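# Move three ceramic mugs into the sink

## Task

Get all three mugs into the sink without breaking any: a drop of more than a few centimetres or a hard knock breaks a mug. The utility cart can be moved. At the end the grippers must be open and the robot backed away. The robot must not fall or end up tilted.

## Robot and tools

ROBOT. A Rainbow Robotics RB-Y1: a base on two drive wheels plus two rear casters, a head, two 7-joint arms with parallel-pad grippers, and a torso. The torso's lower part (the leg) folds at ankle, knee and hip, with chest pitch and yaw above it. The base is 0.66 m long and 0.58 m wide, and its front edge sits 0.10 m ahead of the drive axle. A bent leg can reach past that front edge. The base can only drive straight or turn in place, never sideways.

FRAMES. Base frame: origin on the floor between the drive wheels, x forward, y to the left, z up. The reported chest, left_hand and right_hand are in this frame. A hand point is midway between its finger pads. Fingers point along the hand's -z and close along its x. Reported hand positions can be off, more so with the arm stretched out. Odometry is the base frame as it was at scene start, with heading positive to the left, in -3.142 to 3.142. It only counts wheel turns, so slipping looks like travel.

execute_actions. Argument "actions" is a list holding one action or nothing; an empty list just reports state and images. An action may contain:
- "base": exactly one relative move. {"translate_m": d} is metres from where the base now is, forward positive, -3 to 3. {"rotate_rad": d} is radians from the current heading, counter-clockwise (left) positive, -3.2 to 3.2. A move needing more than 8.667 s is refused.
- "joints": a single object keyed by joint name, one number per joint, each an absolute target (not an offset). Angles in radians, grippers in metres of opening. Ranges: torso_squat_rad 0 to 1.2 (bigger is lower, chest level); torso_shift_rad -0.3 to 0.6 (plus moves hips forward); torso_pitch_rad -0.2 to 1.4 (plus leans forward); torso_yaw_rad -1.5 to 1.5 (plus turns left). Per arm: shoulder_pitch -2.356 to 2.356 (0 hangs, negative raises forward); left_shoulder_roll_rad 0 to 3.141 and right_shoulder_roll_rad -3.141 to 0 (away from the body lifts outward); shoulder_yaw -2.094 to 2.094 (plus turns a bent forearm left, both arms); elbow -2.617 to 0.01 (0 straight, negative bends); forearm_roll -3.141 to 3.141; wrist_pitch -1.57 to 1.919 (negative tips hand forward); hand_roll -2.705 to 2.705; gripper_m 0 to 0.1. Rolls are counter-clockwise-positive seen from above on a hanging arm. head_pan_rad -0.523 to 0.523 (left positive); head_tilt_rad -0.35 to 1.57 (down positive). Arm joint names start with left_ or right_.
- "speeds": caps for this action only: translate_m 0.05 to 0.4 m/s, rotate_rad 0.1 to 1.509 rad/s; the top value is the default.
- "min_time_s": 0.1 to 8, the shortest duration for each arm and head motion.
Everything in an action starts together and may finish at different times; an action lasts at most 15 s. A joint left out may still be driving toward an earlier target. "cameras": a list from head_camera, left_wrist_camera, right_wrist_camera, all; omitted, null or ["all"] gives every camera, [] gives none. An unknown key, camera or out-of-range number rejects the whole call and nothing moves.

Other tools. wait {"seconds": 0 to 10} sends nothing new and returns state and images. zoom_image {"camera", "region": [x0, y0, x1, y1]} in pixels from the top-left of that camera's latest full image, at most 504 by 504. read_manual only gives licence text. finished_scene {"scene": current number} ends the scene for good once the result is stable, and reports success.

RESULTS. joint_positions, chest and hand poses, base_odometry, motor temperatures (one block per arm, joints in joint_positions order), and a "pictures" line naming images in order. base_status and joint_status tell how each motion ended: "done" (for the base, wheels turned the full amount, even if slipping); "off_target" (stopped short, may still push); "limit_stop_at_<name>"; "contact_stop" (torso or arm hit something hard); "time_out"; "stopped_with_arm" (torso halted because an arm contact-stopped). A contact_stop or time_out halts the whole group (torso, left arm or right arm) and drops its targets. "joint command not followed" with a "cause:" line means an arm's targets were blocked by the self-collision check; follow its advice, and note withheld targets may be retried later. "limit_stop_at_own_body" means the guard stopped an arm or torso just before touching the body; move them apart. on_its_own lists what this call didn't command; "held at" is a target, not a position. After a stop, first back off the arms, then the torso, each in its own call. If both hands hold one object and the torso contact-stops at once, resend every arm joint at its current value, then the torso.

TORSO combined limits: squat+shift <= 1.52; squat-shift+pitch <= 1.57; shift+0.5 pitch-0.4 squat <= 0.7; shift+0.3 pitch-0.5 squat <= 0.39. Breaking one leaves commanded torso joints part-way and "off_target". If the leg meets furniture the robot may slide backward unreported.

GRASPING. Command an opening at least 0.005 m below the object's width; the resulting "off_target" is expected. Lower mugs onto the sink bottom before opening; never release them from height or let them strike anything.

AVOID. The base does not stop on hitting furniture and may keep pushing. Never let the arms strike or press each other (grippers and fingers included); the check ignores hands and palms. Each arm carries up to 3 kg; heavy weight far ahead of the drive wheels tips the robot, unprotected. Contact torque at a joint's limit (shoulders 63.7 N m, elbow 32.7, wrist joints 22.7) freezes the robot for 10 s. Motors heat while loaded, even during thinking: warning at 65 °C, brakes at 80 °C; resend targets after such a stop. The robot holds its last command while you think, and a base command is measured from the last reported state. Occasionally loose items get nudged by something. The cart rolls, so push it gently.

Each tool is called after "Emit:" as name(argument=value, ...), one argument or row to a line, values as JSON.

## Session

Emit:
execute_actions(
  actions=[],
)

Scene clock: 0.00 s.
Motor temperatures (°C, as the motors report them): left_arm=[24 28 32 32 32 36 30] | right_arm=[30 31 25 28 34 31 37]
base_odometry: x=+0.000 y=+0.000 heading=+0.000 (m, m, rad; odometry frame)
base_status: not commanded
joint_positions: torso_squat_rad=+0.350 torso_shift_rad=-0.001 torso_pitch_rad=-0.002 torso_yaw_rad=+0.001 left_shoulder_pitch_rad=-0.034 left_shoulder_roll_rad=+0.045 left_shoulder_yaw_rad=-0.011 left_elbow_rad=-0.166 left_forearm_roll_rad=-0.001 left_wrist_pitch_rad=+0.007 left_hand_roll_rad=+0.016 left_gripper_m=+0.099 right_shoulder_pitch_rad=-0.015 right_shoulder_roll_rad=-0.035 right_shoulder_yaw_rad=-0.026 right_elbow_rad=-0.284 right_forearm_roll_rad=-0.003 right_wrist_pitch_rad=+0.016 right_hand_roll_rad=-0.001 right_gripper_m=+0.100 head_pan_rad=+0.001 head_tilt_rad=+0.399
joint_status: not commanded
chest: x=-0.2292 y=+0.0001 z=+1.2474 quat_wxyz=(+1.000, +0.000, -0.001, +0.000) (m; base frame)
left_hand: x=-0.1242 y=+0.2523 z=+0.5700 quat_wxyz=(+0.995, +0.021, -0.096, -0.005) (m; base frame)
right_hand: x=-0.0828 y=-0.2489 z=+0.5776 quat_wxyz=(+0.990, -0.018, -0.142, -0.009) (m; base frame)
pictures: head_camera, left_wrist_camera, right_wrist_camera
Images, in order (width x height): head_camera 896x504, left_wrist_camera 644x364, right_wrist_camera 644x364.

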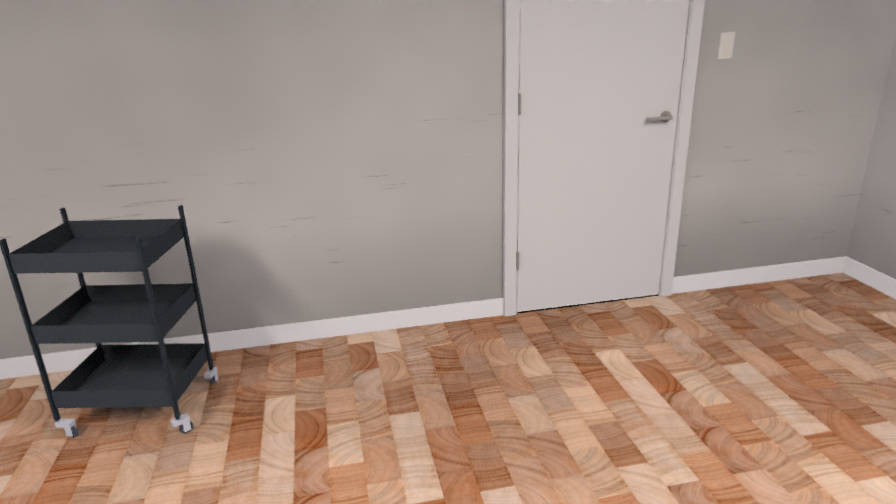

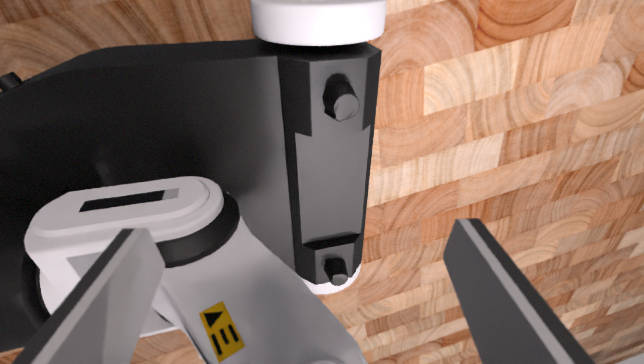

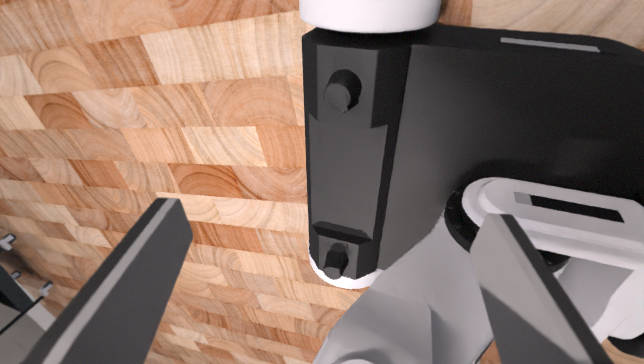

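Emit:
execute_actions(
  actions=[
    {"base":{"rotate_rad":1.5},"joints":{"head_tilt_rad":0.3}},
  ],
  cameras=["head_camera"],
)

Scene clock: 5.73 s.
Motor temperatures (°C, as the motors report them): left_arm=[24 28 32 32 32 36 30] | right_arm=[30 31 25 28 34 31 37]
base_odometry: x=+0.000 y=+0.000 heading=+1.500 (m, m, rad; odometry frame)
base_status: done
joint_positions: torso_squat_rad=+0.350 torso_shift_rad=-0.001 torso_pitch_rad=-0.002 torso_yaw_rad=+0.001 left_shoulder_pitch_rad=-0.034 left_shoulder_roll_rad=+0.045 left_shoulder_yaw_rad=-0.011 left_elbow_rad=-0.166 left_forearm_roll_rad=-0.001 left_wrist_pitch_rad=+0.007 left_hand_roll_rad=+0.016 left_gripper_m=+0.099 right_shoulder_pitch_rad=-0.015 right_shoulder_roll_rad=-0.035 right_shoulder_yaw_rad=-0.026 right_elbow_rad=-0.284 right_forearm_roll_rad=-0.003 right_wrist_pitch_rad=+0.016 right_hand_roll_rad=-0.001 right_gripper_m=+0.100 head_pan_rad=+0.001 head_tilt_rad=+0.300
joint_status: all done
chest: x=-0.2292 y=+0.0000 z=+1.2474 quat_wxyz=(+1.000, +0.000, -0.001, +0.000) (m; base frame)
left_hand: x=-0.1242 y=+0.2523 z=+0.5700 quat_wxyz=(+0.995, +0.021, -0.096, -0.005) (m; base frame)
right_hand: x=-0.0828 y=-0.2489 z=+0.5776 quat_wxyz=(+0.990, -0.018, -0.142, -0.009) (m; base frame)
pictures: head_camera
Images, in order (width x height): head_camera 896x504.

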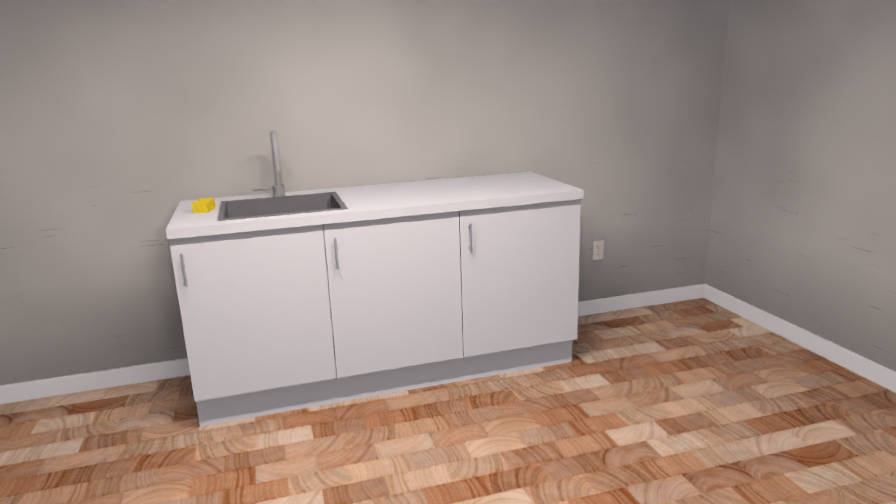

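Emit:
execute_actions(
  actions=[
    {"base":{"rotate_rad":1.5}},
  ],
  cameras=["head_camera"],
)

Scene clock: 10.97 s.
Motor temperatures (°C, as the motors report them): left_arm=[24 28 32 32 32 36 30] | right_arm=[30 31 25 28 34 31 37]
base_odometry: x=+0.000 y=+0.000 heading=+2.999 (m, m, rad; odometry frame)
base_status: done
joint_positions: torso_squat_rad=+0.350 torso_shift_rad=-0.001 torso_pitch_rad=-0.002 torso_yaw_rad=+0.001 left_shoulder_pitch_rad=-0.034 left_shoulder_roll_rad=+0.045 left_shoulder_yaw_rad=-0.011 left_elbow_rad=-0.166 left_forearm_roll_rad=-0.001 left_wrist_pitch_rad=+0.007 left_hand_roll_rad=+0.016 left_gripper_m=+0.099 right_shoulder_pitch_rad=-0.015 right_shoulder_roll_rad=-0.035 right_shoulder_yaw_rad=-0.026 right_elbow_rad=-0.284 right_forearm_roll_rad=-0.003 right_wrist_pitch_rad=+0.016 right_hand_roll_rad=-0.001 right_gripper_m=+0.100 head_pan_rad=+0.001 head_tilt_rad=+0.300
joint_status: not commanded
chest: x=-0.2292 y=+0.0000 z=+1.2474 quat_wxyz=(+1.000, +0.000, -0.001, +0.000) (m; base frame)
left_hand: x=-0.1242 y=+0.2523 z=+0.5700 quat_wxyz=(+0.995, +0.021, -0.096, -0.005) (m; base frame)
right_hand: x=-0.0828 y=-0.2489 z=+0.5776 quat_wxyz=(+0.990, -0.018, -0.142, -0.009) (m; base frame)
pictures: head_camera
Images, in order (width x height): head_camera 896x504.

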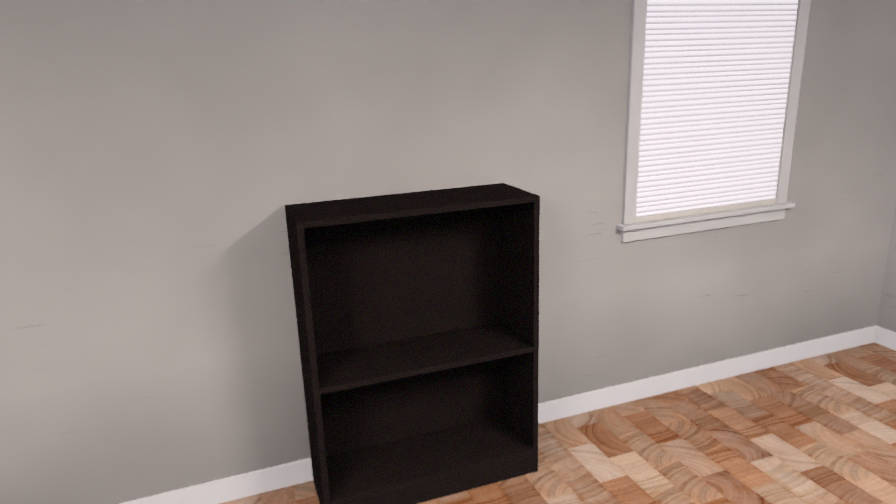

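Emit:
execute_actions(
  actions=[
    {"base":{"rotate_rad":1.6}},
  ],
  cameras=["head_camera"],
)

Scene clock: 16.40 s.
Motor temperatures (°C, as the motors report them): left_arm=[24 28 32 32 32 36 30] | right_arm=[30 31 25 28 34 31 37]
base_odometry: x=+0.000 y=+0.000 heading=-1.684 (m, m, rad; odometry frame)
base_status: done
joint_positions: torso_squat_rad=+0.350 torso_shift_rad=-0.001 torso_pitch_rad=-0.002 torso_yaw_rad=+0.001 left_shoulder_pitch_rad=-0.034 left_shoulder_roll_rad=+0.045 left_shoulder_yaw_rad=-0.011 left_elbow_rad=-0.166 left_forearm_roll_rad=-0.001 left_wrist_pitch_rad=+0.007 left_hand_roll_rad=+0.016 left_gripper_m=+0.099 right_shoulder_pitch_rad=-0.015 right_shoulder_roll_rad=-0.035 right_shoulder_yaw_rad=-0.026 right_elbow_rad=-0.284 right_forearm_roll_rad=-0.003 right_wrist_pitch_rad=+0.016 right_hand_roll_rad=-0.001 right_gripper_m=+0.100 head_pan_rad=+0.001 head_tilt_rad=+0.300
joint_status: not commanded
chest: x=-0.2292 y=+0.0000 z=+1.2474 quat_wxyz=(+1.000, +0.000, -0.001, +0.000) (m; base frame)
left_hand: x=-0.1242 y=+0.2523 z=+0.5700 quat_wxyz=(+0.995, +0.021, -0.096, -0.005) (m; base frame)
right_hand: x=-0.0828 y=-0.2489 z=+0.5776 quat_wxyz=(+0.990, -0.018, -0.142, -0.009) (m; base frame)
pictures: head_camera
Images, in order (width x height): head_camera 896x504.

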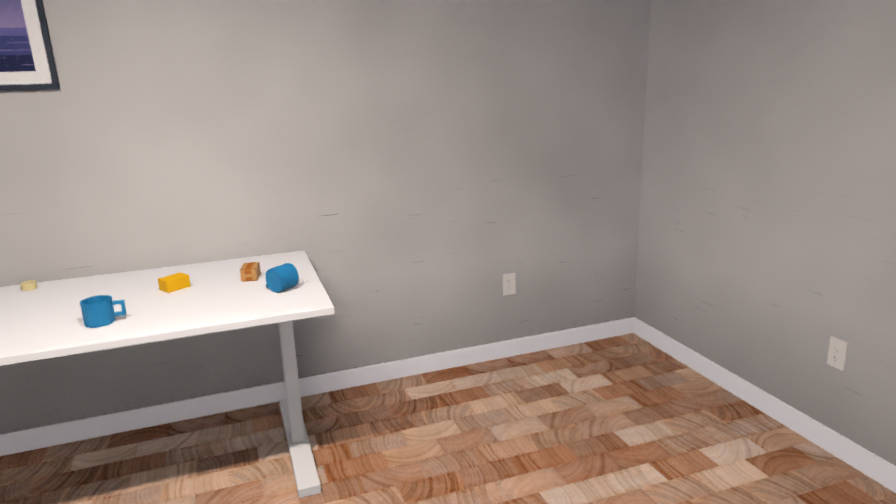

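Emit:
execute_actions(
  actions=[
    {"base":{"rotate_rad":0.6},"joints":{"head_tilt_rad":0.45}},
  ],
  cameras=["head_camera"],
)

Scene clock: 20.63 s.
Motor temperatures (°C, as the motors report them): left_arm=[24 28 32 32 32 36 30] | right_arm=[30 31 25 28 34 31 37]
base_odometry: x=+0.000 y=+0.000 heading=-1.085 (m, m, rad; odometry frame)
base_status: done
joint_positions: torso_squat_rad=+0.350 torso_shift_rad=-0.001 torso_pitch_rad=-0.002 torso_yaw_rad=+0.001 left_shoulder_pitch_rad=-0.034 left_shoulder_roll_rad=+0.045 left_shoulder_yaw_rad=-0.011 left_elbow_rad=-0.166 left_forearm_roll_rad=-0.001 left_wrist_pitch_rad=+0.007 left_hand_roll_rad=+0.016 left_gripper_m=+0.099 right_shoulder_pitch_rad=-0.015 right_shoulder_roll_rad=-0.035 right_shoulder_yaw_rad=-0.026 right_elbow_rad=-0.284 right_forearm_roll_rad=-0.003 right_wrist_pitch_rad=+0.016 right_hand_roll_rad=-0.001 right_gripper_m=+0.100 head_pan_rad=+0.001 head_tilt_rad=+0.450
joint_status: all done
chest: x=-0.2292 y=+0.0000 z=+1.2474 quat_wxyz=(+1.000, +0.000, -0.001, +0.000) (m; base frame)
left_hand: x=-0.1242 y=+0.2523 z=+0.5700 quat_wxyz=(+0.995, +0.021, -0.096, -0.005) (m; base frame)
right_hand: x=-0.0828 y=-0.2489 z=+0.5776 quat_wxyz=(+0.990, -0.018, -0.142, -0.009) (m; base frame)
pictures: head_camera
Images, in order (width x height): head_camera 896x504.

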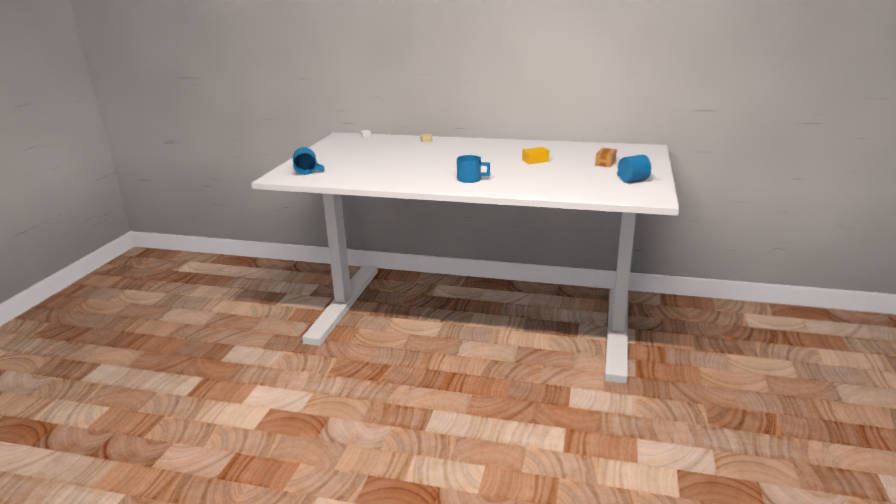

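Emit:
execute_actions(
  actions=[
    {"base":{"translate_m":1.35},"joints":{"head_tilt_rad":0.8}},
  ],
  cameras=[],
)

Emit:
execute_actions(
  actions=[
    {"base":{"rotate_rad":-0.3}},
  ],
  cameras=["head_camera"],
)

Scene clock: 35.33 s.
Motor temperatures (°C, as the motors report them): left_arm=[24 28 32 32 32 36 30] | right_arm=[30 31 25 28 34 31 37]
base_odometry: x=+0.631 y=-1.193 heading=-1.084 (m, m, rad; odometry frame)
base_status: done
joint_positions: torso_squat_rad=+0.350 torso_shift_rad=-0.001 torso_pitch_rad=-0.002 torso_yaw_rad=+0.001 left_shoulder_pitch_rad=-0.034 left_shoulder_roll_rad=+0.045 left_shoulder_yaw_rad=-0.011 left_elbow_rad=-0.166 left_forearm_roll_rad=-0.001 left_wrist_pitch_rad=+0.007 left_hand_roll_rad=+0.016 left_gripper_m=+0.099 right_shoulder_pitch_rad=-0.015 right_shoulder_roll_rad=-0.035 right_shoulder_yaw_rad=-0.026 right_elbow_rad=-0.284 right_forearm_roll_rad=-0.003 right_wrist_pitch_rad=+0.016 right_hand_roll_rad=-0.001 right_gripper_m=+0.100 head_pan_rad=+0.001 head_tilt_rad=+0.800
joint_status: all done
chest: x=-0.2291 y=+0.0000 z=+1.2474 quat_wxyz=(+1.000, +0.000, -0.001, +0.000) (m; base frame)
left_hand: x=-0.1241 y=+0.2523 z=+0.5700 quat_wxyz=(+0.995, +0.021, -0.096, -0.005) (m; base frame)
right_hand: x=-0.0827 y=-0.2489 z=+0.5776 quat_wxyz=(+0.990, -0.018, -0.142, -0.009) (m; base frame)
pictures: none
No camera images: the call's "cameras" was empty. Leave "cameras" out to get every camera's image.

Scene clock: 37.23 s.
Motor temperatures (°C, as the motors report them): left_arm=[24 28 32 32 32 36 30] | right_arm=[30 31 25 28 34 31 37]
base_odometry: x=+0.631 y=-1.193 heading=-1.384 (m, m, rad; odometry frame)
base_status: done
joint_positions: torso_squat_rad=+0.350 torso_shift_rad=-0.001 torso_pitch_rad=-0.002 torso_yaw_rad=+0.001 left_shoulder_pitch_rad=-0.034 left_shoulder_roll_rad=+0.045 left_shoulder_yaw_rad=-0.011 left_elbow_rad=-0.166 left_forearm_roll_rad=-0.001 left_wrist_pitch_rad=+0.007 left_hand_roll_rad=+0.016 left_gripper_m=+0.099 right_shoulder_pitch_rad=-0.015 right_shoulder_roll_rad=-0.035 right_shoulder_yaw_rad=-0.026 right_elbow_rad=-0.284 right_forearm_roll_rad=-0.003 right_wrist_pitch_rad=+0.016 right_hand_roll_rad=-0.001 right_gripper_m=+0.100 head_pan_rad=+0.001 head_tilt_rad=+0.800
joint_status: not commanded
chest: x=-0.2291 y=+0.0001 z=+1.2474 quat_wxyz=(+1.000, +0.000, -0.001, +0.000) (m; base frame)
left_hand: x=-0.1242 y=+0.2523 z=+0.5700 quat_wxyz=(+0.995, +0.021, -0.096, -0.005) (m; base frame)
right_hand: x=-0.0827 y=-0.2489 z=+0.5776 quat_wxyz=(+0.990, -0.018, -0.142, -0.009) (m; base frame)
pictures: head_camera
Images, in order (width x height): head_camera 896x504.

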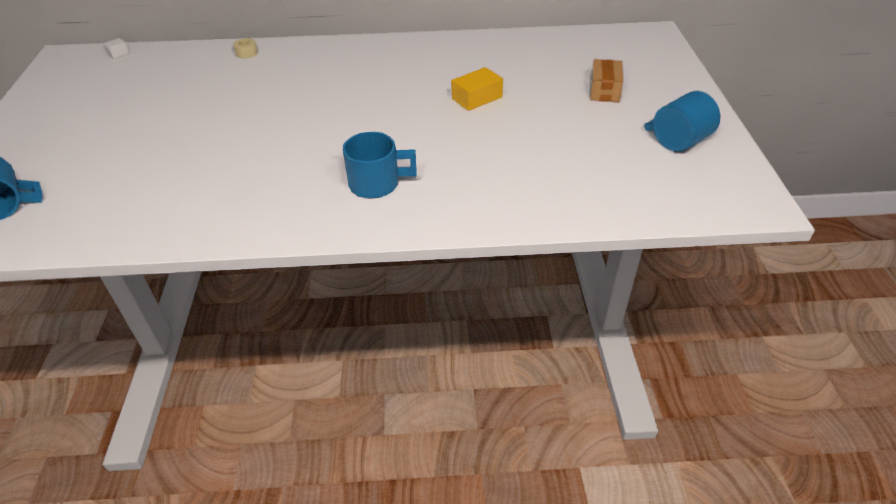

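Emit:
execute_actions(
  actions=[
    {"joints":{"torso_pitch_rad":0.3,"left_shoulder_pitch_rad":-0.95,"left_elbow_rad":-1.0,"left_wrist_pitch_rad":1.6}},
  ],
  cameras=[],
)

Emit:
execute_actions(
  actions=[
    {"base":{"translate_m":0.4}},
  ],
  cameras=["head_camera","left_wrist_camera"],
)

Scene clock: 58.40 s.
Motor temperatures (°C, as the motors report them): left_arm=[24 28 32 32 32 36 30] | right_arm=[30 31 25 28 34 31 37]
base_odometry: x=+0.631 y=-1.193 heading=-1.384 (m, m, rad; odometry frame)
base_status: not commanded
joint_positions: torso_squat_rad=+0.350 torso_shift_rad=-0.001 torso_pitch_rad=+0.300 torso_yaw_rad=+0.001 left_shoulder_pitch_rad=-0.950 left_shoulder_roll_rad=+0.045 left_shoulder_yaw_rad=-0.011 left_elbow_rad=-1.000 left_forearm_roll_rad=-0.001 left_wrist_pitch_rad=+1.600 left_hand_roll_rad=+0.016 left_gripper_m=+0.099 right_shoulder_pitch_rad=-0.015 right_shoulder_roll_rad=-0.035 right_shoulder_yaw_rad=-0.026 right_elbow_rad=-0.284 right_forearm_roll_rad=-0.003 right_wrist_pitch_rad=+0.016 right_hand_roll_rad=-0.001 right_gripper_m=+0.100 head_pan_rad=+0.001 head_tilt_rad=+0.800
joint_status: all done
chest: x=-0.1372 y=+0.0000 z=+1.2336 quat_wxyz=(+0.989, +0.000, +0.149, +0.000) (m; base frame)
left_hand: x=+0.3155 y=+0.1341 z=+0.8452 quat_wxyz=(+0.989, +0.046, -0.004, -0.139) (m; base frame)
right_hand: x=-0.1965 y=-0.2489 z=+0.5505 quat_wxyz=(+1.000, -0.019, +0.008, -0.007) (m; base frame)
pictures: none
No camera images: the call's "cameras" was empty. Leave "cameras" out to get every camera's image.

Scene clock: 60.93 s.
Motor temperatures (°C, as the motors report them): left_arm=[24 28 32 32 32 36 30] | right_arm=[30 31 25 28 34 31 37]
base_odometry: x=+0.706 y=-1.586 heading=-1.384 (m, m, rad; odometry frame)
base_status: done
joint_positions: torso_squat_rad=+0.350 torso_shift_rad=-0.001 torso_pitch_rad=+0.300 torso_yaw_rad=+0.001 left_shoulder_pitch_rad=-0.950 left_shoulder_roll_rad=+0.045 left_shoulder_yaw_rad=-0.011 left_elbow_rad=-1.000 left_forearm_roll_rad=-0.001 left_wrist_pitch_rad=+1.600 left_hand_roll_rad=+0.016 left_gripper_m=+0.099 right_shoulder_pitch_rad=-0.015 right_shoulder_roll_rad=-0.035 right_shoulder_yaw_rad=-0.026 right_elbow_rad=-0.284 right_forearm_roll_rad=-0.003 right_wrist_pitch_rad=+0.016 right_hand_roll_rad=-0.001 right_gripper_m=+0.100 head_pan_rad=+0.001 head_tilt_rad=+0.800
joint_status: not commanded
chest: x=-0.1371 y=+0.0000 z=+1.2336 quat_wxyz=(+0.989, +0.000, +0.149, +0.000) (m; base frame)
left_hand: x=+0.3154 y=+0.1342 z=+0.8451 quat_wxyz=(+0.989, +0.046, -0.004, -0.139) (m; base frame)
right_hand: x=-0.1964 y=-0.2488 z=+0.5505 quat_wxyz=(+1.000, -0.019, +0.008, -0.007) (m; base frame)
pictures: head_camera, left_wrist_camera
Images, in order (width x height): head_camera 896x504, left_wrist_camera 644x364.

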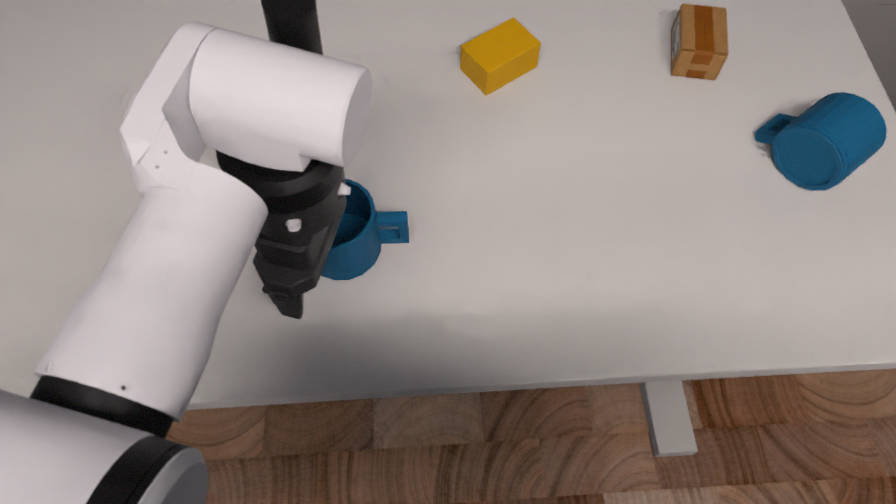

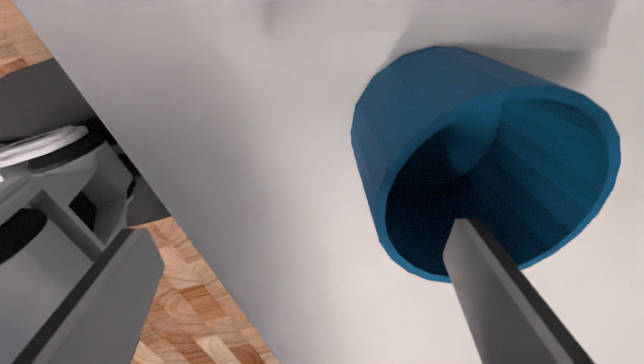

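Emit:
execute_actions(
  actions=[
    {"joints":{"torso_pitch_rad":0.38,"left_wrist_pitch_rad":1.52}},
  ],
  cameras=["left_wrist_camera"],
)

Emit:
execute_actions(
  actions=[
    {"joints":{"left_gripper_m":0.0}},
  ],
  cameras=["left_wrist_camera"],
)

Scene clock: 66.07 s.
Motor temperatures (°C, as the motors report them): left_arm=[25 28 32 32 32 36 30] | right_arm=[30 31 25 28 34 31 37]
base_odometry: x=+0.706 y=-1.586 heading=-1.384 (m, m, rad; odometry frame)
base_status: not commanded
joint_positions: torso_squat_rad=+0.350 torso_shift_rad=-0.001 torso_pitch_rad=+0.380 torso_yaw_rad=+0.001 left_shoulder_pitch_rad=-0.950 left_shoulder_roll_rad=+0.045 left_shoulder_yaw_rad=-0.011 left_elbow_rad=-1.000 left_forearm_roll_rad=-0.001 left_wrist_pitch_rad=+1.520 left_hand_roll_rad=+0.016 left_gripper_m=+0.099 right_shoulder_pitch_rad=-0.015 right_shoulder_roll_rad=-0.035 right_shoulder_yaw_rad=-0.026 right_elbow_rad=-0.284 right_forearm_roll_rad=-0.003 right_wrist_pitch_rad=+0.016 right_hand_roll_rad=-0.001 right_gripper_m=+0.100 head_pan_rad=+0.001 head_tilt_rad=+0.800
joint_status: all done
chest: x=-0.1138 y=+0.0000 z=+1.2253 quat_wxyz=(+0.982, +0.000, +0.189, +0.000) (m; base frame)
left_hand: x=+0.3239 y=+0.1288 z=+0.8012 quat_wxyz=(+0.989, +0.034, -0.004, -0.142) (m; base frame)
right_hand: x=-0.2274 y=-0.2488 z=+0.5492 quat_wxyz=(+0.999, -0.020, +0.048, -0.006) (m; base frame)
pictures: left_wrist_camera
Images, in order (width x height): left_wrist_camera 644x364.

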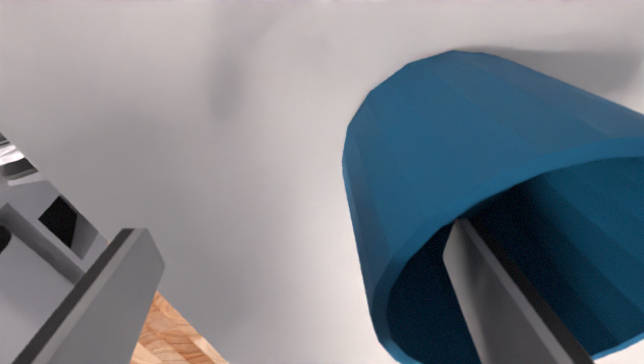

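Scene clock: 67.53 s.
Motor temperatures (°C, as the motors report them): left_arm=[25 28 32 33 32 36 30] | right_arm=[30 31 25 28 34 31 37]
base_odometry: x=+0.706 y=-1.586 heading=-1.384 (m, m, rad; odometry frame)
base_status: not commanded
joint_positions: torso_squat_rad=+0.350 torso_shift_rad=-0.001 torso_pitch_rad=+0.380 torso_yaw_rad=+0.001 left_shoulder_pitch_rad=-0.950 left_shoulder_roll_rad=+0.045 left_shoulder_yaw_rad=-0.011 left_elbow_rad=-1.000 left_forearm_roll_rad=-0.001 left_wrist_pitch_rad=+1.520 left_hand_roll_rad=+0.016 left_gripper_m=+0.005 right_shoulder_pitch_rad=-0.015 right_shoulder_roll_rad=-0.035 right_shoulder_yaw_rad=-0.026 right_elbow_rad=-0.284 right_forearm_roll_rad=-0.003 right_wrist_pitch_rad=+0.016 right_hand_roll_rad=-0.001 right_gripper_m=+0.100 head_pan_rad=+0.001 head_tilt_rad=+0.800
joint_status: left_gripper_m off_target (ended at +0.005, target +0.000)
chest: x=-0.1138 y=+0.0000 z=+1.2253 quat_wxyz=(+0.982, +0.000, +0.189, +0.000) (m; base frame)
left_hand: x=+0.3239 y=+0.1288 z=+0.8012 quat_wxyz=(+0.989, +0.034, -0.004, -0.142) (m; base frame)
right_hand: x=-0.2274 y=-0.2488 z=+0.5492 quat_wxyz=(+0.999, -0.020, +0.048, -0.006) (m; base frame)
pictures: left_wrist_camera
Images, in order (width x height): left_wrist_camera 644x364.

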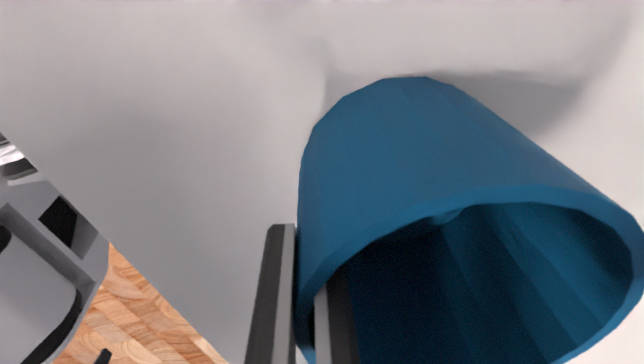

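Emit:
execute_actions(
  actions=[
    {"joints":{"left_shoulder_pitch_rad":-1.0,"left_elbow_rad":-1.35,"left_wrist_pitch_rad":1.9,"right_shoulder_pitch_rad":-0.6,"right_elbow_rad":-1.5,"right_wrist_pitch_rad":1.7}},
  ],
  cameras=[],
)

Emit:
execute_actions(
  actions=[
    {"base":{"rotate_rad":-0.5},"joints":{"right_shoulder_pitch_rad":-1.1,"right_elbow_rad":-1.0,"right_wrist_pitch_rad":1.7,"right_hand_roll_rad":0.3}},
  ],
  cameras=[],
)

Emit:
execute_actions(
  actions=[
    {"base":{"translate_m":0.2}},
  ],
  cameras=["head_camera","right_wrist_camera"],
)

Scene clock: 82.20 s.
Motor temperatures (°C, as the motors report them): left_arm=[25 28 32 33 32 36 30] | right_arm=[30 31 25 28 34 31 37]
base_odometry: x=+0.706 y=-1.586 heading=-1.384 (m, m, rad; odometry frame)
base_status: not commanded
joint_positions: torso_squat_rad=+0.350 torso_shift_rad=-0.001 torso_pitch_rad=+0.380 torso_yaw_rad=+0.001 left_shoulder_pitch_rad=-1.000 left_shoulder_roll_rad=+0.045 left_shoulder_yaw_rad=-0.011 left_elbow_rad=-1.350 left_forearm_roll_rad=-0.001 left_wrist_pitch_rad=+1.900 left_hand_roll_rad=+0.016 left_gripper_m=+0.004 right_shoulder_pitch_rad=-0.440 right_shoulder_roll_rad=-0.035 right_shoulder_yaw_rad=-0.026 right_elbow_rad=-1.136 right_forearm_roll_rad=-0.003 right_wrist_pitch_rad=+1.314 right_hand_roll_rad=-0.001 right_gripper_m=+0.100 head_pan_rad=+0.001 head_tilt_rad=+0.800
joint_status: right_shoulder_pitch_rad contact_stop (moved -0.425 of -0.585); right_elbow_rad contact_stop (moved -0.852 of -1.216); right_wrist_pitch_rad contact_stop_at_right_shoulder_pitch_rad (moved +1.299 of +1.684); the others done
on_its_own: right_shoulder_pitch_rad is held at -0.441, not at your -0.600, since a contact_stop; right_elbow_rad is held at -1.137, not at your -1.500, since a contact_stop; right_wrist_pitch_rad is held at +1.314, not at your +1.700, since a contact_stop
chest: x=-0.1138 y=+0.0000 z=+1.2253 quat_wxyz=(+0.982, +0.000, +0.189, +0.000) (m; base frame)
left_hand: x=+0.3324 y=+0.1162 z=+0.9104 quat_wxyz=(+0.988, +0.036, -0.013, -0.148) (m; base frame)
right_hand: x=+0.1475 y=-0.1965 z=+0.6689 quat_wxyz=(+0.996, -0.007, +0.070, +0.059) (m; base frame)
pictures: none
No camera images: the call's "cameras" was empty. Leave "cameras" out to get every camera's image.

not run: a stop came earlier in this reply.

not run: a stop came earlier in this reply.

Hit the table edge. Fold the arm closer first.

Emit:
execute_actions(
  actions=[
    {"joints":{"right_shoulder_pitch_rad":-0.1,"right_elbow_rad":-2.2,"right_wrist_pitch_rad":1.9}},
  ],
  cameras=[],
)

Emit:
execute_actions(
  actions=[
    {"base":{"rotate_rad":-0.5},"joints":{"right_shoulder_pitch_rad":-1.1,"right_elbow_rad":-1.0,"right_wrist_pitch_rad":1.7,"right_hand_roll_rad":0.3}},
  ],
  cameras=[],
)

Emit:
execute_actions(
  actions=[
    {"base":{"translate_m":0.2}},
  ],
  cameras=["head_camera","right_wrist_camera"],
)

Scene clock: 87.23 s.
Motor temperatures (°C, as the motors report them): left_arm=[25 28 32 33 32 36 30] | right_arm=[30 31 25 28 34 31 37]
base_odometry: x=+0.706 y=-1.586 heading=-1.384 (m, m, rad; odometry frame)
base_status: not commanded
joint_positions: torso_squat_rad=+0.350 torso_shift_rad=-0.001 torso_pitch_rad=+0.380 torso_yaw_rad=+0.001 left_shoulder_pitch_rad=-1.000 left_shoulder_roll_rad=+0.045 left_shoulder_yaw_rad=-0.011 left_elbow_rad=-1.350 left_forearm_roll_rad=-0.001 left_wrist_pitch_rad=+1.900 left_hand_roll_rad=+0.016 left_gripper_m=+0.004 right_shoulder_pitch_rad=-0.100 right_shoulder_roll_rad=-0.035 right_shoulder_yaw_rad=-0.026 right_elbow_rad=-2.200 right_forearm_roll_rad=-0.003 right_wrist_pitch_rad=+1.900 right_hand_roll_rad=-0.001 right_gripper_m=+0.100 head_pan_rad=+0.001 head_tilt_rad=+0.800
joint_status: all done
chest: x=-0.1138 y=+0.0000 z=+1.2253 quat_wxyz=(+0.982, +0.000, +0.189, +0.000) (m; base frame)
left_hand: x=+0.3324 y=+0.1162 z=+0.9104 quat_wxyz=(+0.988, +0.036, -0.013, -0.148) (m; base frame)
right_hand: x=+0.1233 y=-0.2287 z=+0.8528 quat_wxyz=(+1.000, -0.013, -0.007, +0.009) (m; base frame)
pictures: none
No camera images: the call's "cameras" was empty. Leave "cameras" out to get every camera's image.

Scene clock: 89.53 s.
Motor temperatures (°C, as the motors report them): left_arm=[25 28 32 33 32 36 30] | right_arm=[30 31 25 28 34 31 37]
base_odometry: x=+0.706 y=-1.586 heading=-1.883 (m, m, rad; odometry frame)
base_status: done
joint_positions: torso_squat_rad=+0.350 torso_shift_rad=-0.001 torso_pitch_rad=+0.380 torso_yaw_rad=+0.001 left_shoulder_pitch_rad=-1.000 left_shoulder_roll_rad=+0.045 left_shoulder_yaw_rad=-0.011 left_elbow_rad=-1.350 left_forearm_roll_rad=-0.001 left_wrist_pitch_rad=+1.900 left_hand_roll_rad=+0.016 left_gripper_m=+0.004 right_shoulder_pitch_rad=-1.100 right_shoulder_roll_rad=-0.035 right_shoulder_yaw_rad=-0.026 right_elbow_rad=-1.000 right_forearm_roll_rad=-0.003 right_wrist_pitch_rad=+1.700 right_hand_roll_rad=+0.300 right_gripper_m=+0.100 head_pan_rad=+0.001 head_tilt_rad=+0.800
joint_status: all done
chest: x=-0.1138 y=+0.0001 z=+1.2253 quat_wxyz=(+0.982, +0.000, +0.189, +0.000) (m; base frame)
left_hand: x=+0.3324 y=+0.1162 z=+0.9104 quat_wxyz=(+0.988, +0.036, -0.013, -0.148) (m; base frame)
right_hand: x=+0.3443 y=-0.1083 z=+0.8624 quat_wxyz=(+0.953, -0.030, +0.020, +0.302) (m; base frame)
pictures: none
No camera images: the call's "cameras" was empty. Leave "cameras" out to get every camera's image.

Scene clock: 91.30 s.
Motor temperatures (°C, as the motors report them): left_arm=[25 28 32 33 32 36 30] | right_arm=[30 31 25 28 34 31 37]
base_odometry: x=+0.644 y=-1.776 heading=-1.884 (m, m, rad; odometry frame)
base_status: done
joint_positions: torso_squat_rad=+0.350 torso_shift_rad=-0.001 torso_pitch_rad=+0.380 torso_yaw_rad=+0.001 left_shoulder_pitch_rad=-1.000 left_shoulder_roll_rad=+0.045 left_shoulder_yaw_rad=-0.011 left_elbow_rad=-1.350 left_forearm_roll_rad=-0.001 left_wrist_pitch_rad=+1.900 left_hand_roll_rad=+0.016 left_gripper_m=+0.004 right_shoulder_pitch_rad=-1.100 right_shoulder_roll_rad=-0.035 right_shoulder_yaw_rad=-0.026 right_elbow_rad=-1.000 right_forearm_roll_rad=-0.003 right_wrist_pitch_rad=+1.700 right_hand_roll_rad=+0.300 right_gripper_m=+0.100 head_pan_rad=+0.001 head_tilt_rad=+0.800
joint_status: not commanded
chest: x=-0.1137 y=+0.0001 z=+1.2253 quat_wxyz=(+0.982, +0.000, +0.189, +0.000) (m; base frame)
left_hand: x=+0.3324 y=+0.1162 z=+0.9103 quat_wxyz=(+0.988, +0.036, -0.013, -0.148) (m; base frame)
right_hand: x=+0.3443 y=-0.1082 z=+0.8623 quat_wxyz=(+0.953, -0.029, +0.020, +0.302) (m; base frame)
pictures: head_camera, right_wrist_camera
Images, in order (width x height): head_camera 896x504, right_wrist_camera 644x364.

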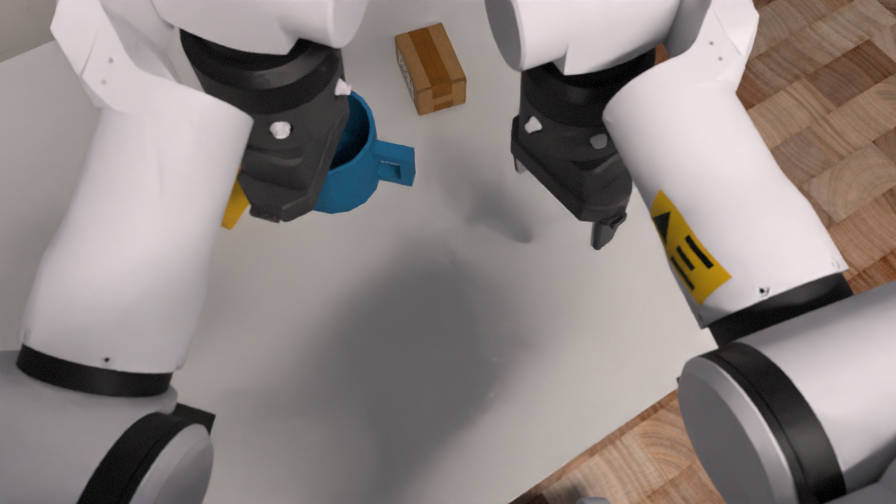

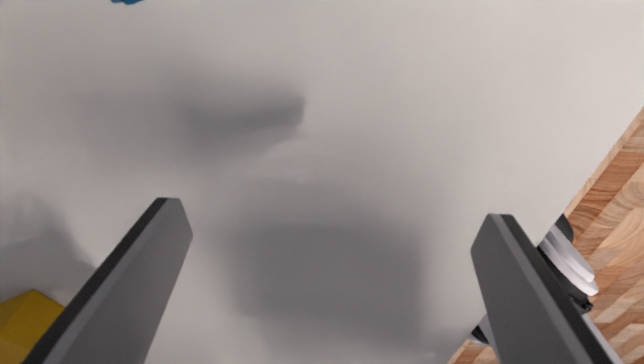

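Emit:
execute_actions(
  actions=[
    {"joints":{"right_shoulder_roll_rad":-0.5,"head_tilt_rad":0.6}},
  ],
  cameras=["head_camera","right_wrist_camera"],
)

Scene clock: 96.43 s.
Motor temperatures (°C, as the motors report them): left_arm=[25 28 32 33 32 36 30] | right_arm=[30 31 25 28 34 31 37]
base_odometry: x=+0.644 y=-1.776 heading=-1.884 (m, m, rad; odometry frame)
base_status: not commanded
joint_positions: torso_squat_rad=+0.350 torso_shift_rad=-0.001 torso_pitch_rad=+0.380 torso_yaw_rad=+0.001 left_shoulder_pitch_rad=-1.000 left_shoulder_roll_rad=+0.045 left_shoulder_yaw_rad=-0.011 left_elbow_rad=-1.350 left_forearm_roll_rad=-0.001 left_wrist_pitch_rad=+1.900 left_hand_roll_rad=+0.016 left_gripper_m=+0.004 right_shoulder_pitch_rad=-1.100 right_shoulder_roll_rad=-0.500 right_shoulder_yaw_rad=-0.026 right_elbow_rad=-1.000 right_forearm_roll_rad=-0.003 right_wrist_pitch_rad=+1.700 right_hand_roll_rad=+0.300 right_gripper_m=+0.100 head_pan_rad=+0.001 head_tilt_rad=+0.600
joint_status: all done
chest: x=-0.1137 y=+0.0000 z=+1.2253 quat_wxyz=(+0.982, +0.000, +0.189, +0.000) (m; base frame)
left_hand: x=+0.3324 y=+0.1162 z=+0.9103 quat_wxyz=(+0.988, +0.036, -0.013, -0.148) (m; base frame)
right_hand: x=+0.3955 y=-0.3779 z=+0.9359 quat_wxyz=(+0.966, -0.208, +0.008, +0.155) (m; base frame)
pictures: head_camera, right_wrist_camera
Images, in order (width x height): head_camera 896x504, right_wrist_camera 644x364.

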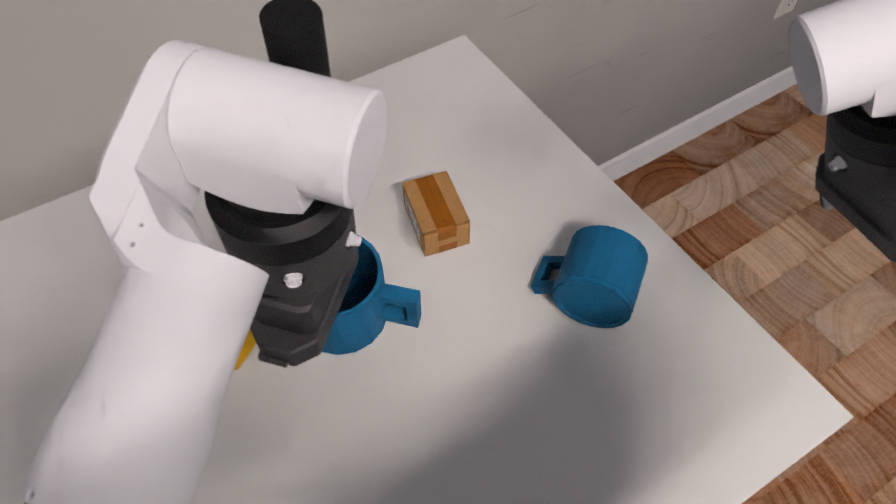

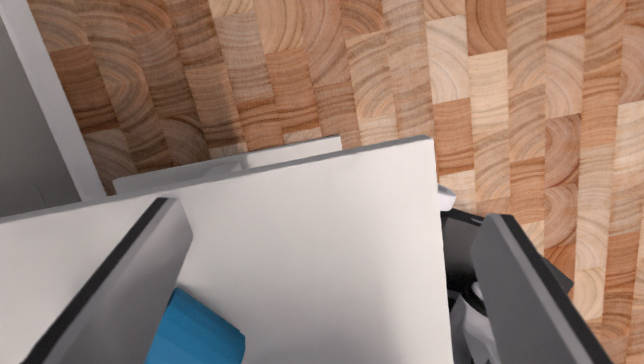

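Emit:
execute_actions(
  actions=[
    {"joints":{"right_shoulder_roll_rad":-0.18,"right_hand_roll_rad":1.05,"torso_shift_rad":0.12}},
  ],
  cameras=["head_camera","right_wrist_camera"],
)

Scene clock: 103.20 s.
Motor temperatures (°C, as the motors report them): left_arm=[25 28 32 33 32 36 30] | right_arm=[30 31 25 28 34 31 37]
base_odometry: x=+0.644 y=-1.776 heading=-1.884 (m, m, rad; odometry frame)
base_status: not commanded
joint_positions: torso_squat_rad=+0.350 torso_shift_rad=+0.120 torso_pitch_rad=+0.380 torso_yaw_rad=+0.001 left_shoulder_pitch_rad=-1.000 left_shoulder_roll_rad=+0.045 left_shoulder_yaw_rad=-0.011 left_elbow_rad=-1.350 left_forearm_roll_rad=-0.001 left_wrist_pitch_rad=+1.900 left_hand_roll_rad=+0.016 left_gripper_m=+0.004 right_shoulder_pitch_rad=-1.100 right_shoulder_roll_rad=-0.180 right_shoulder_yaw_rad=-0.026 right_elbow_rad=-1.000 right_forearm_roll_rad=-0.003 right_wrist_pitch_rad=+1.700 right_hand_roll_rad=+1.050 right_gripper_m=+0.100 head_pan_rad=+0.001 head_tilt_rad=+0.600
joint_status: all done
chest: x=-0.0344 y=+0.0001 z=+1.2206 quat_wxyz=(+0.982, +0.000, +0.189, +0.000) (m; base frame)
left_hand: x=+0.4117 y=+0.1162 z=+0.9055 quat_wxyz=(+0.988, +0.036, -0.013, -0.148) (m; base frame)
right_hand: x=+0.4488 y=-0.1928 z=+0.8697 quat_wxyz=(+0.801, -0.073, +0.047, +0.592) (m; base frame)
pictures: head_camera, right_wrist_camera
Images, in order (width x height): head_camera 896x504, right_wrist_camera 644x364.

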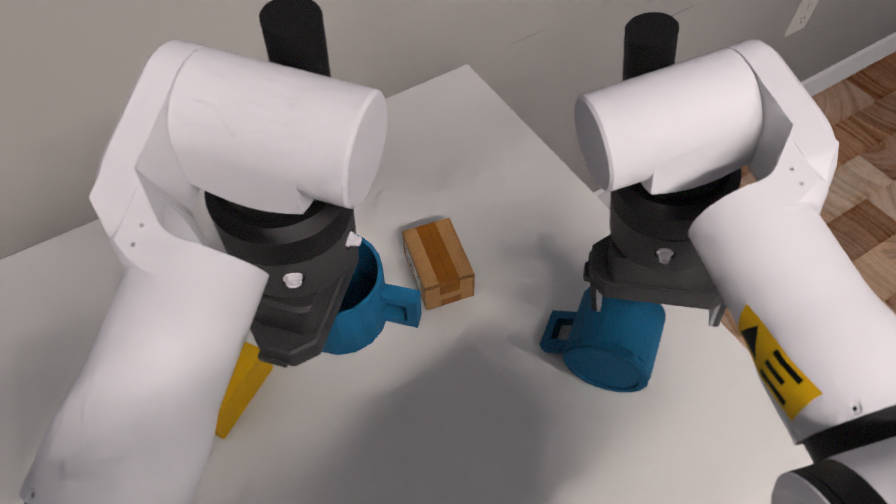

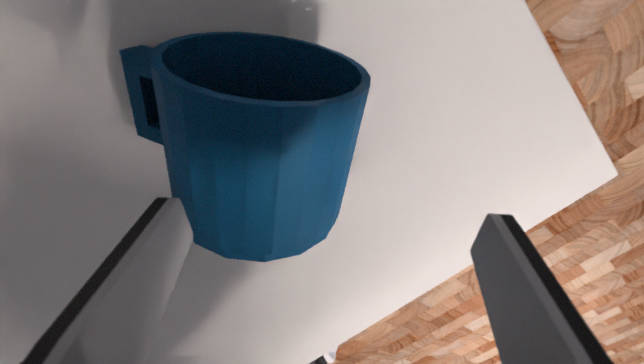

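Emit:
execute_actions(
  actions=[
    {"joints":{"right_shoulder_roll_rad":-0.12,"right_shoulder_pitch_rad":-1.0,"right_wrist_pitch_rad":1.6}},
  ],
  cameras=["right_wrist_camera"],
)

Scene clock: 118.23 s.
Motor temperatures (°C, as the motors report them): left_arm=[25 28 32 33 32 36 30] | right_arm=[30 31 25 28 34 31 37]
TORQUE FAULT: right_elbow_rad reached its load limit. The robot stopped for 10 seconds, dropped its targets and accepts commands again. The stop added 9.1 s to the call and to motion_time.
base_odometry: x=+0.644 y=-1.776 heading=-1.884 (m, m, rad; odometry frame)
base_status: not commanded
joint_positions: torso_squat_rad=+0.350 torso_shift_rad=+0.120 torso_pitch_rad=+0.380 torso_yaw_rad=+0.001 left_shoulder_pitch_rad=-1.000 left_shoulder_roll_rad=+0.045 left_shoulder_yaw_rad=-0.011 left_elbow_rad=-1.350 left_forearm_roll_rad=-0.001 left_wrist_pitch_rad=+1.900 left_hand_roll_rad=+0.016 left_gripper_m=+0.004 right_shoulder_pitch_rad=-1.031 right_shoulder_roll_rad=-0.138 right_shoulder_yaw_rad=-0.026 right_elbow_rad=-1.004 right_forearm_roll_rad=-0.004 right_wrist_pitch_rad=+1.629 right_hand_roll_rad=+1.050 right_gripper_m=+0.100 head_pan_rad=+0.001 head_tilt_rad=+0.600
joint_status: right_shoulder_pitch_rad torque_fault (moved +0.069 of +0.100); right_wrist_pitch_rad torque_fault (moved -0.071 of -0.100); the others done
on_its_own: right_shoulder_pitch_rad is held at -1.030, not at your -1.000, since a torque_fault; right_wrist_pitch_rad is held at +1.629, not at your +1.600, since a torque_fault
chest: x=-0.0345 y=+0.0001 z=+1.2206 quat_wxyz=(+0.982, +0.000, +0.189, +0.000) (m; base frame)
left_hand: x=+0.4117 y=+0.1163 z=+0.9057 quat_wxyz=(+0.988, +0.036, -0.013, -0.148) (m; base frame)
right_hand: x=+0.4313 y=-0.1778 z=+0.8368 quat_wxyz=(+0.798, -0.056, +0.037, +0.598) (m; base frame)
pictures: right_wrist_camera
Images, in order (width x height): right_wrist_camera 644x364.

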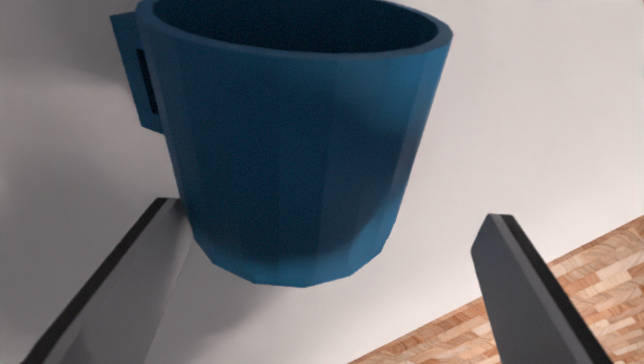

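Finger hit the mug. Lift, shift sideways, then descend.

Emit:
execute_actions(
  actions=[
    {"joints":{"right_shoulder_pitch_rad":-1.08,"right_wrist_pitch_rad":1.68,"right_shoulder_roll_rad":-0.09}},
  ],
  cameras=["right_wrist_camera"],
)

Scene clock: 121.87 s.
Motor temperatures (°C, as the motors report them): left_arm=[25 28 32 33 32 36 30] | right_arm=[30 31 25 28 34 31 37]
base_odometry: x=+0.644 y=-1.776 heading=-1.884 (m, m, rad; odometry frame)
base_status: not commanded
joint_positions: torso_squat_rad=+0.350 torso_shift_rad=+0.120 torso_pitch_rad=+0.380 torso_yaw_rad=+0.001 left_shoulder_pitch_rad=-1.000 left_shoulder_roll_rad=+0.045 left_shoulder_yaw_rad=-0.011 left_elbow_rad=-1.350 left_forearm_roll_rad=-0.001 left_wrist_pitch_rad=+1.900 left_hand_roll_rad=+0.016 left_gripper_m=+0.004 right_shoulder_pitch_rad=-1.080 right_shoulder_roll_rad=-0.090 right_shoulder_yaw_rad=-0.026 right_elbow_rad=-1.004 right_forearm_roll_rad=-0.004 right_wrist_pitch_rad=+1.680 right_hand_roll_rad=+1.050 right_gripper_m=+0.100 head_pan_rad=+0.001 head_tilt_rad=+0.600
joint_status: all done
chest: x=-0.0345 y=+0.0001 z=+1.2206 quat_wxyz=(+0.982, +0.000, +0.189, +0.000) (m; base frame)
left_hand: x=+0.4117 y=+0.1163 z=+0.9057 quat_wxyz=(+0.988, +0.036, -0.013, -0.148) (m; base frame)
right_hand: x=+0.4316 y=-0.1423 z=+0.8535 quat_wxyz=(+0.787, -0.040, +0.033, +0.614) (m; base frame)
pictures: right_wrist_camera
Images, in order (width x height): right_wrist_camera 644x364.

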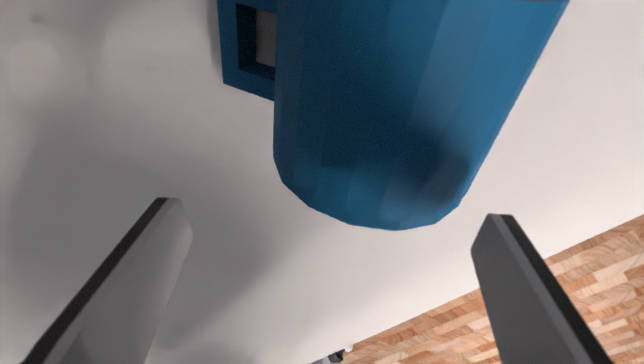

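Emit:
execute_actions(
  actions=[
    {"joints":{"right_shoulder_roll_rad":-0.12,"torso_shift_rad":0.16}},
  ],
  cameras=["head_camera","right_wrist_camera"],
)

Scene clock: 125.33 s.
Motor temperatures (°C, as the motors report them): left_arm=[25 28 32 33 32 36 30] | right_arm=[30 31 25 28 34 31 37]
base_odometry: x=+0.644 y=-1.776 heading=-1.884 (m, m, rad; odometry frame)
base_status: not commanded
joint_positions: torso_squat_rad=+0.350 torso_shift_rad=+0.160 torso_pitch_rad=+0.380 torso_yaw_rad=+0.001 left_shoulder_pitch_rad=-1.000 left_shoulder_roll_rad=+0.045 left_shoulder_yaw_rad=-0.011 left_elbow_rad=-1.350 left_forearm_roll_rad=-0.001 left_wrist_pitch_rad=+1.900 left_hand_roll_rad=+0.016 left_gripper_m=+0.004 right_shoulder_pitch_rad=-1.080 right_shoulder_roll_rad=-0.120 right_shoulder_yaw_rad=-0.026 right_elbow_rad=-1.004 right_forearm_roll_rad=-0.003 right_wrist_pitch_rad=+1.680 right_hand_roll_rad=+1.050 right_gripper_m=+0.100 head_pan_rad=+0.001 head_tilt_rad=+0.600
joint_status: all done
chest: x=-0.0083 y=+0.0001 z=+1.2169 quat_wxyz=(+0.982, +0.000, +0.189, +0.000) (m; base frame)
left_hand: x=+0.4377 y=+0.1162 z=+0.9019 quat_wxyz=(+0.988, +0.036, -0.013, -0.148) (m; base frame)
right_hand: x=+0.4629 y=-0.1600 z=+0.8521 quat_wxyz=(+0.793, -0.051, +0.037, +0.607) (m; base frame)
pictures: head_camera, right_wrist_camera
Images, in order (width x height): head_camera 896x504, right_wrist_camera 644x364.

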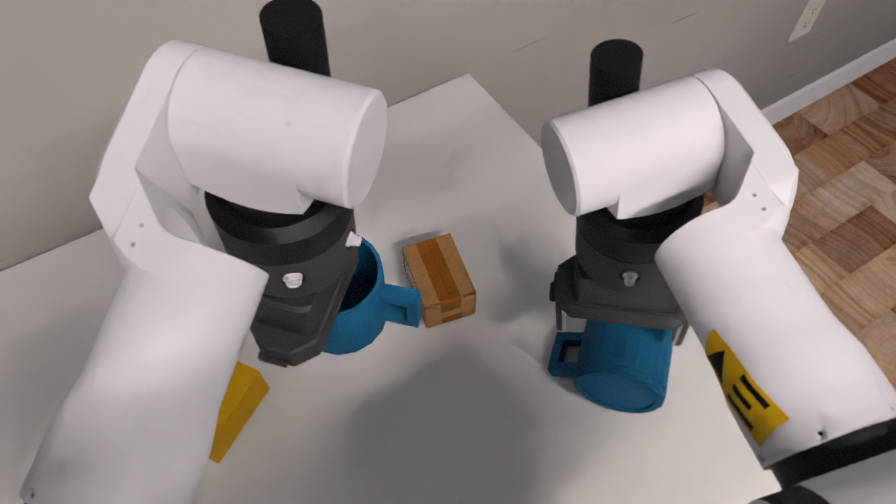

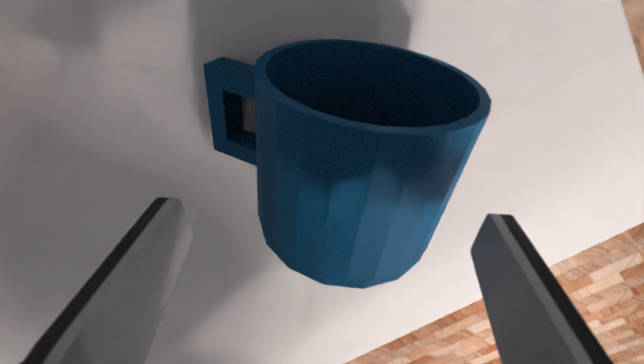

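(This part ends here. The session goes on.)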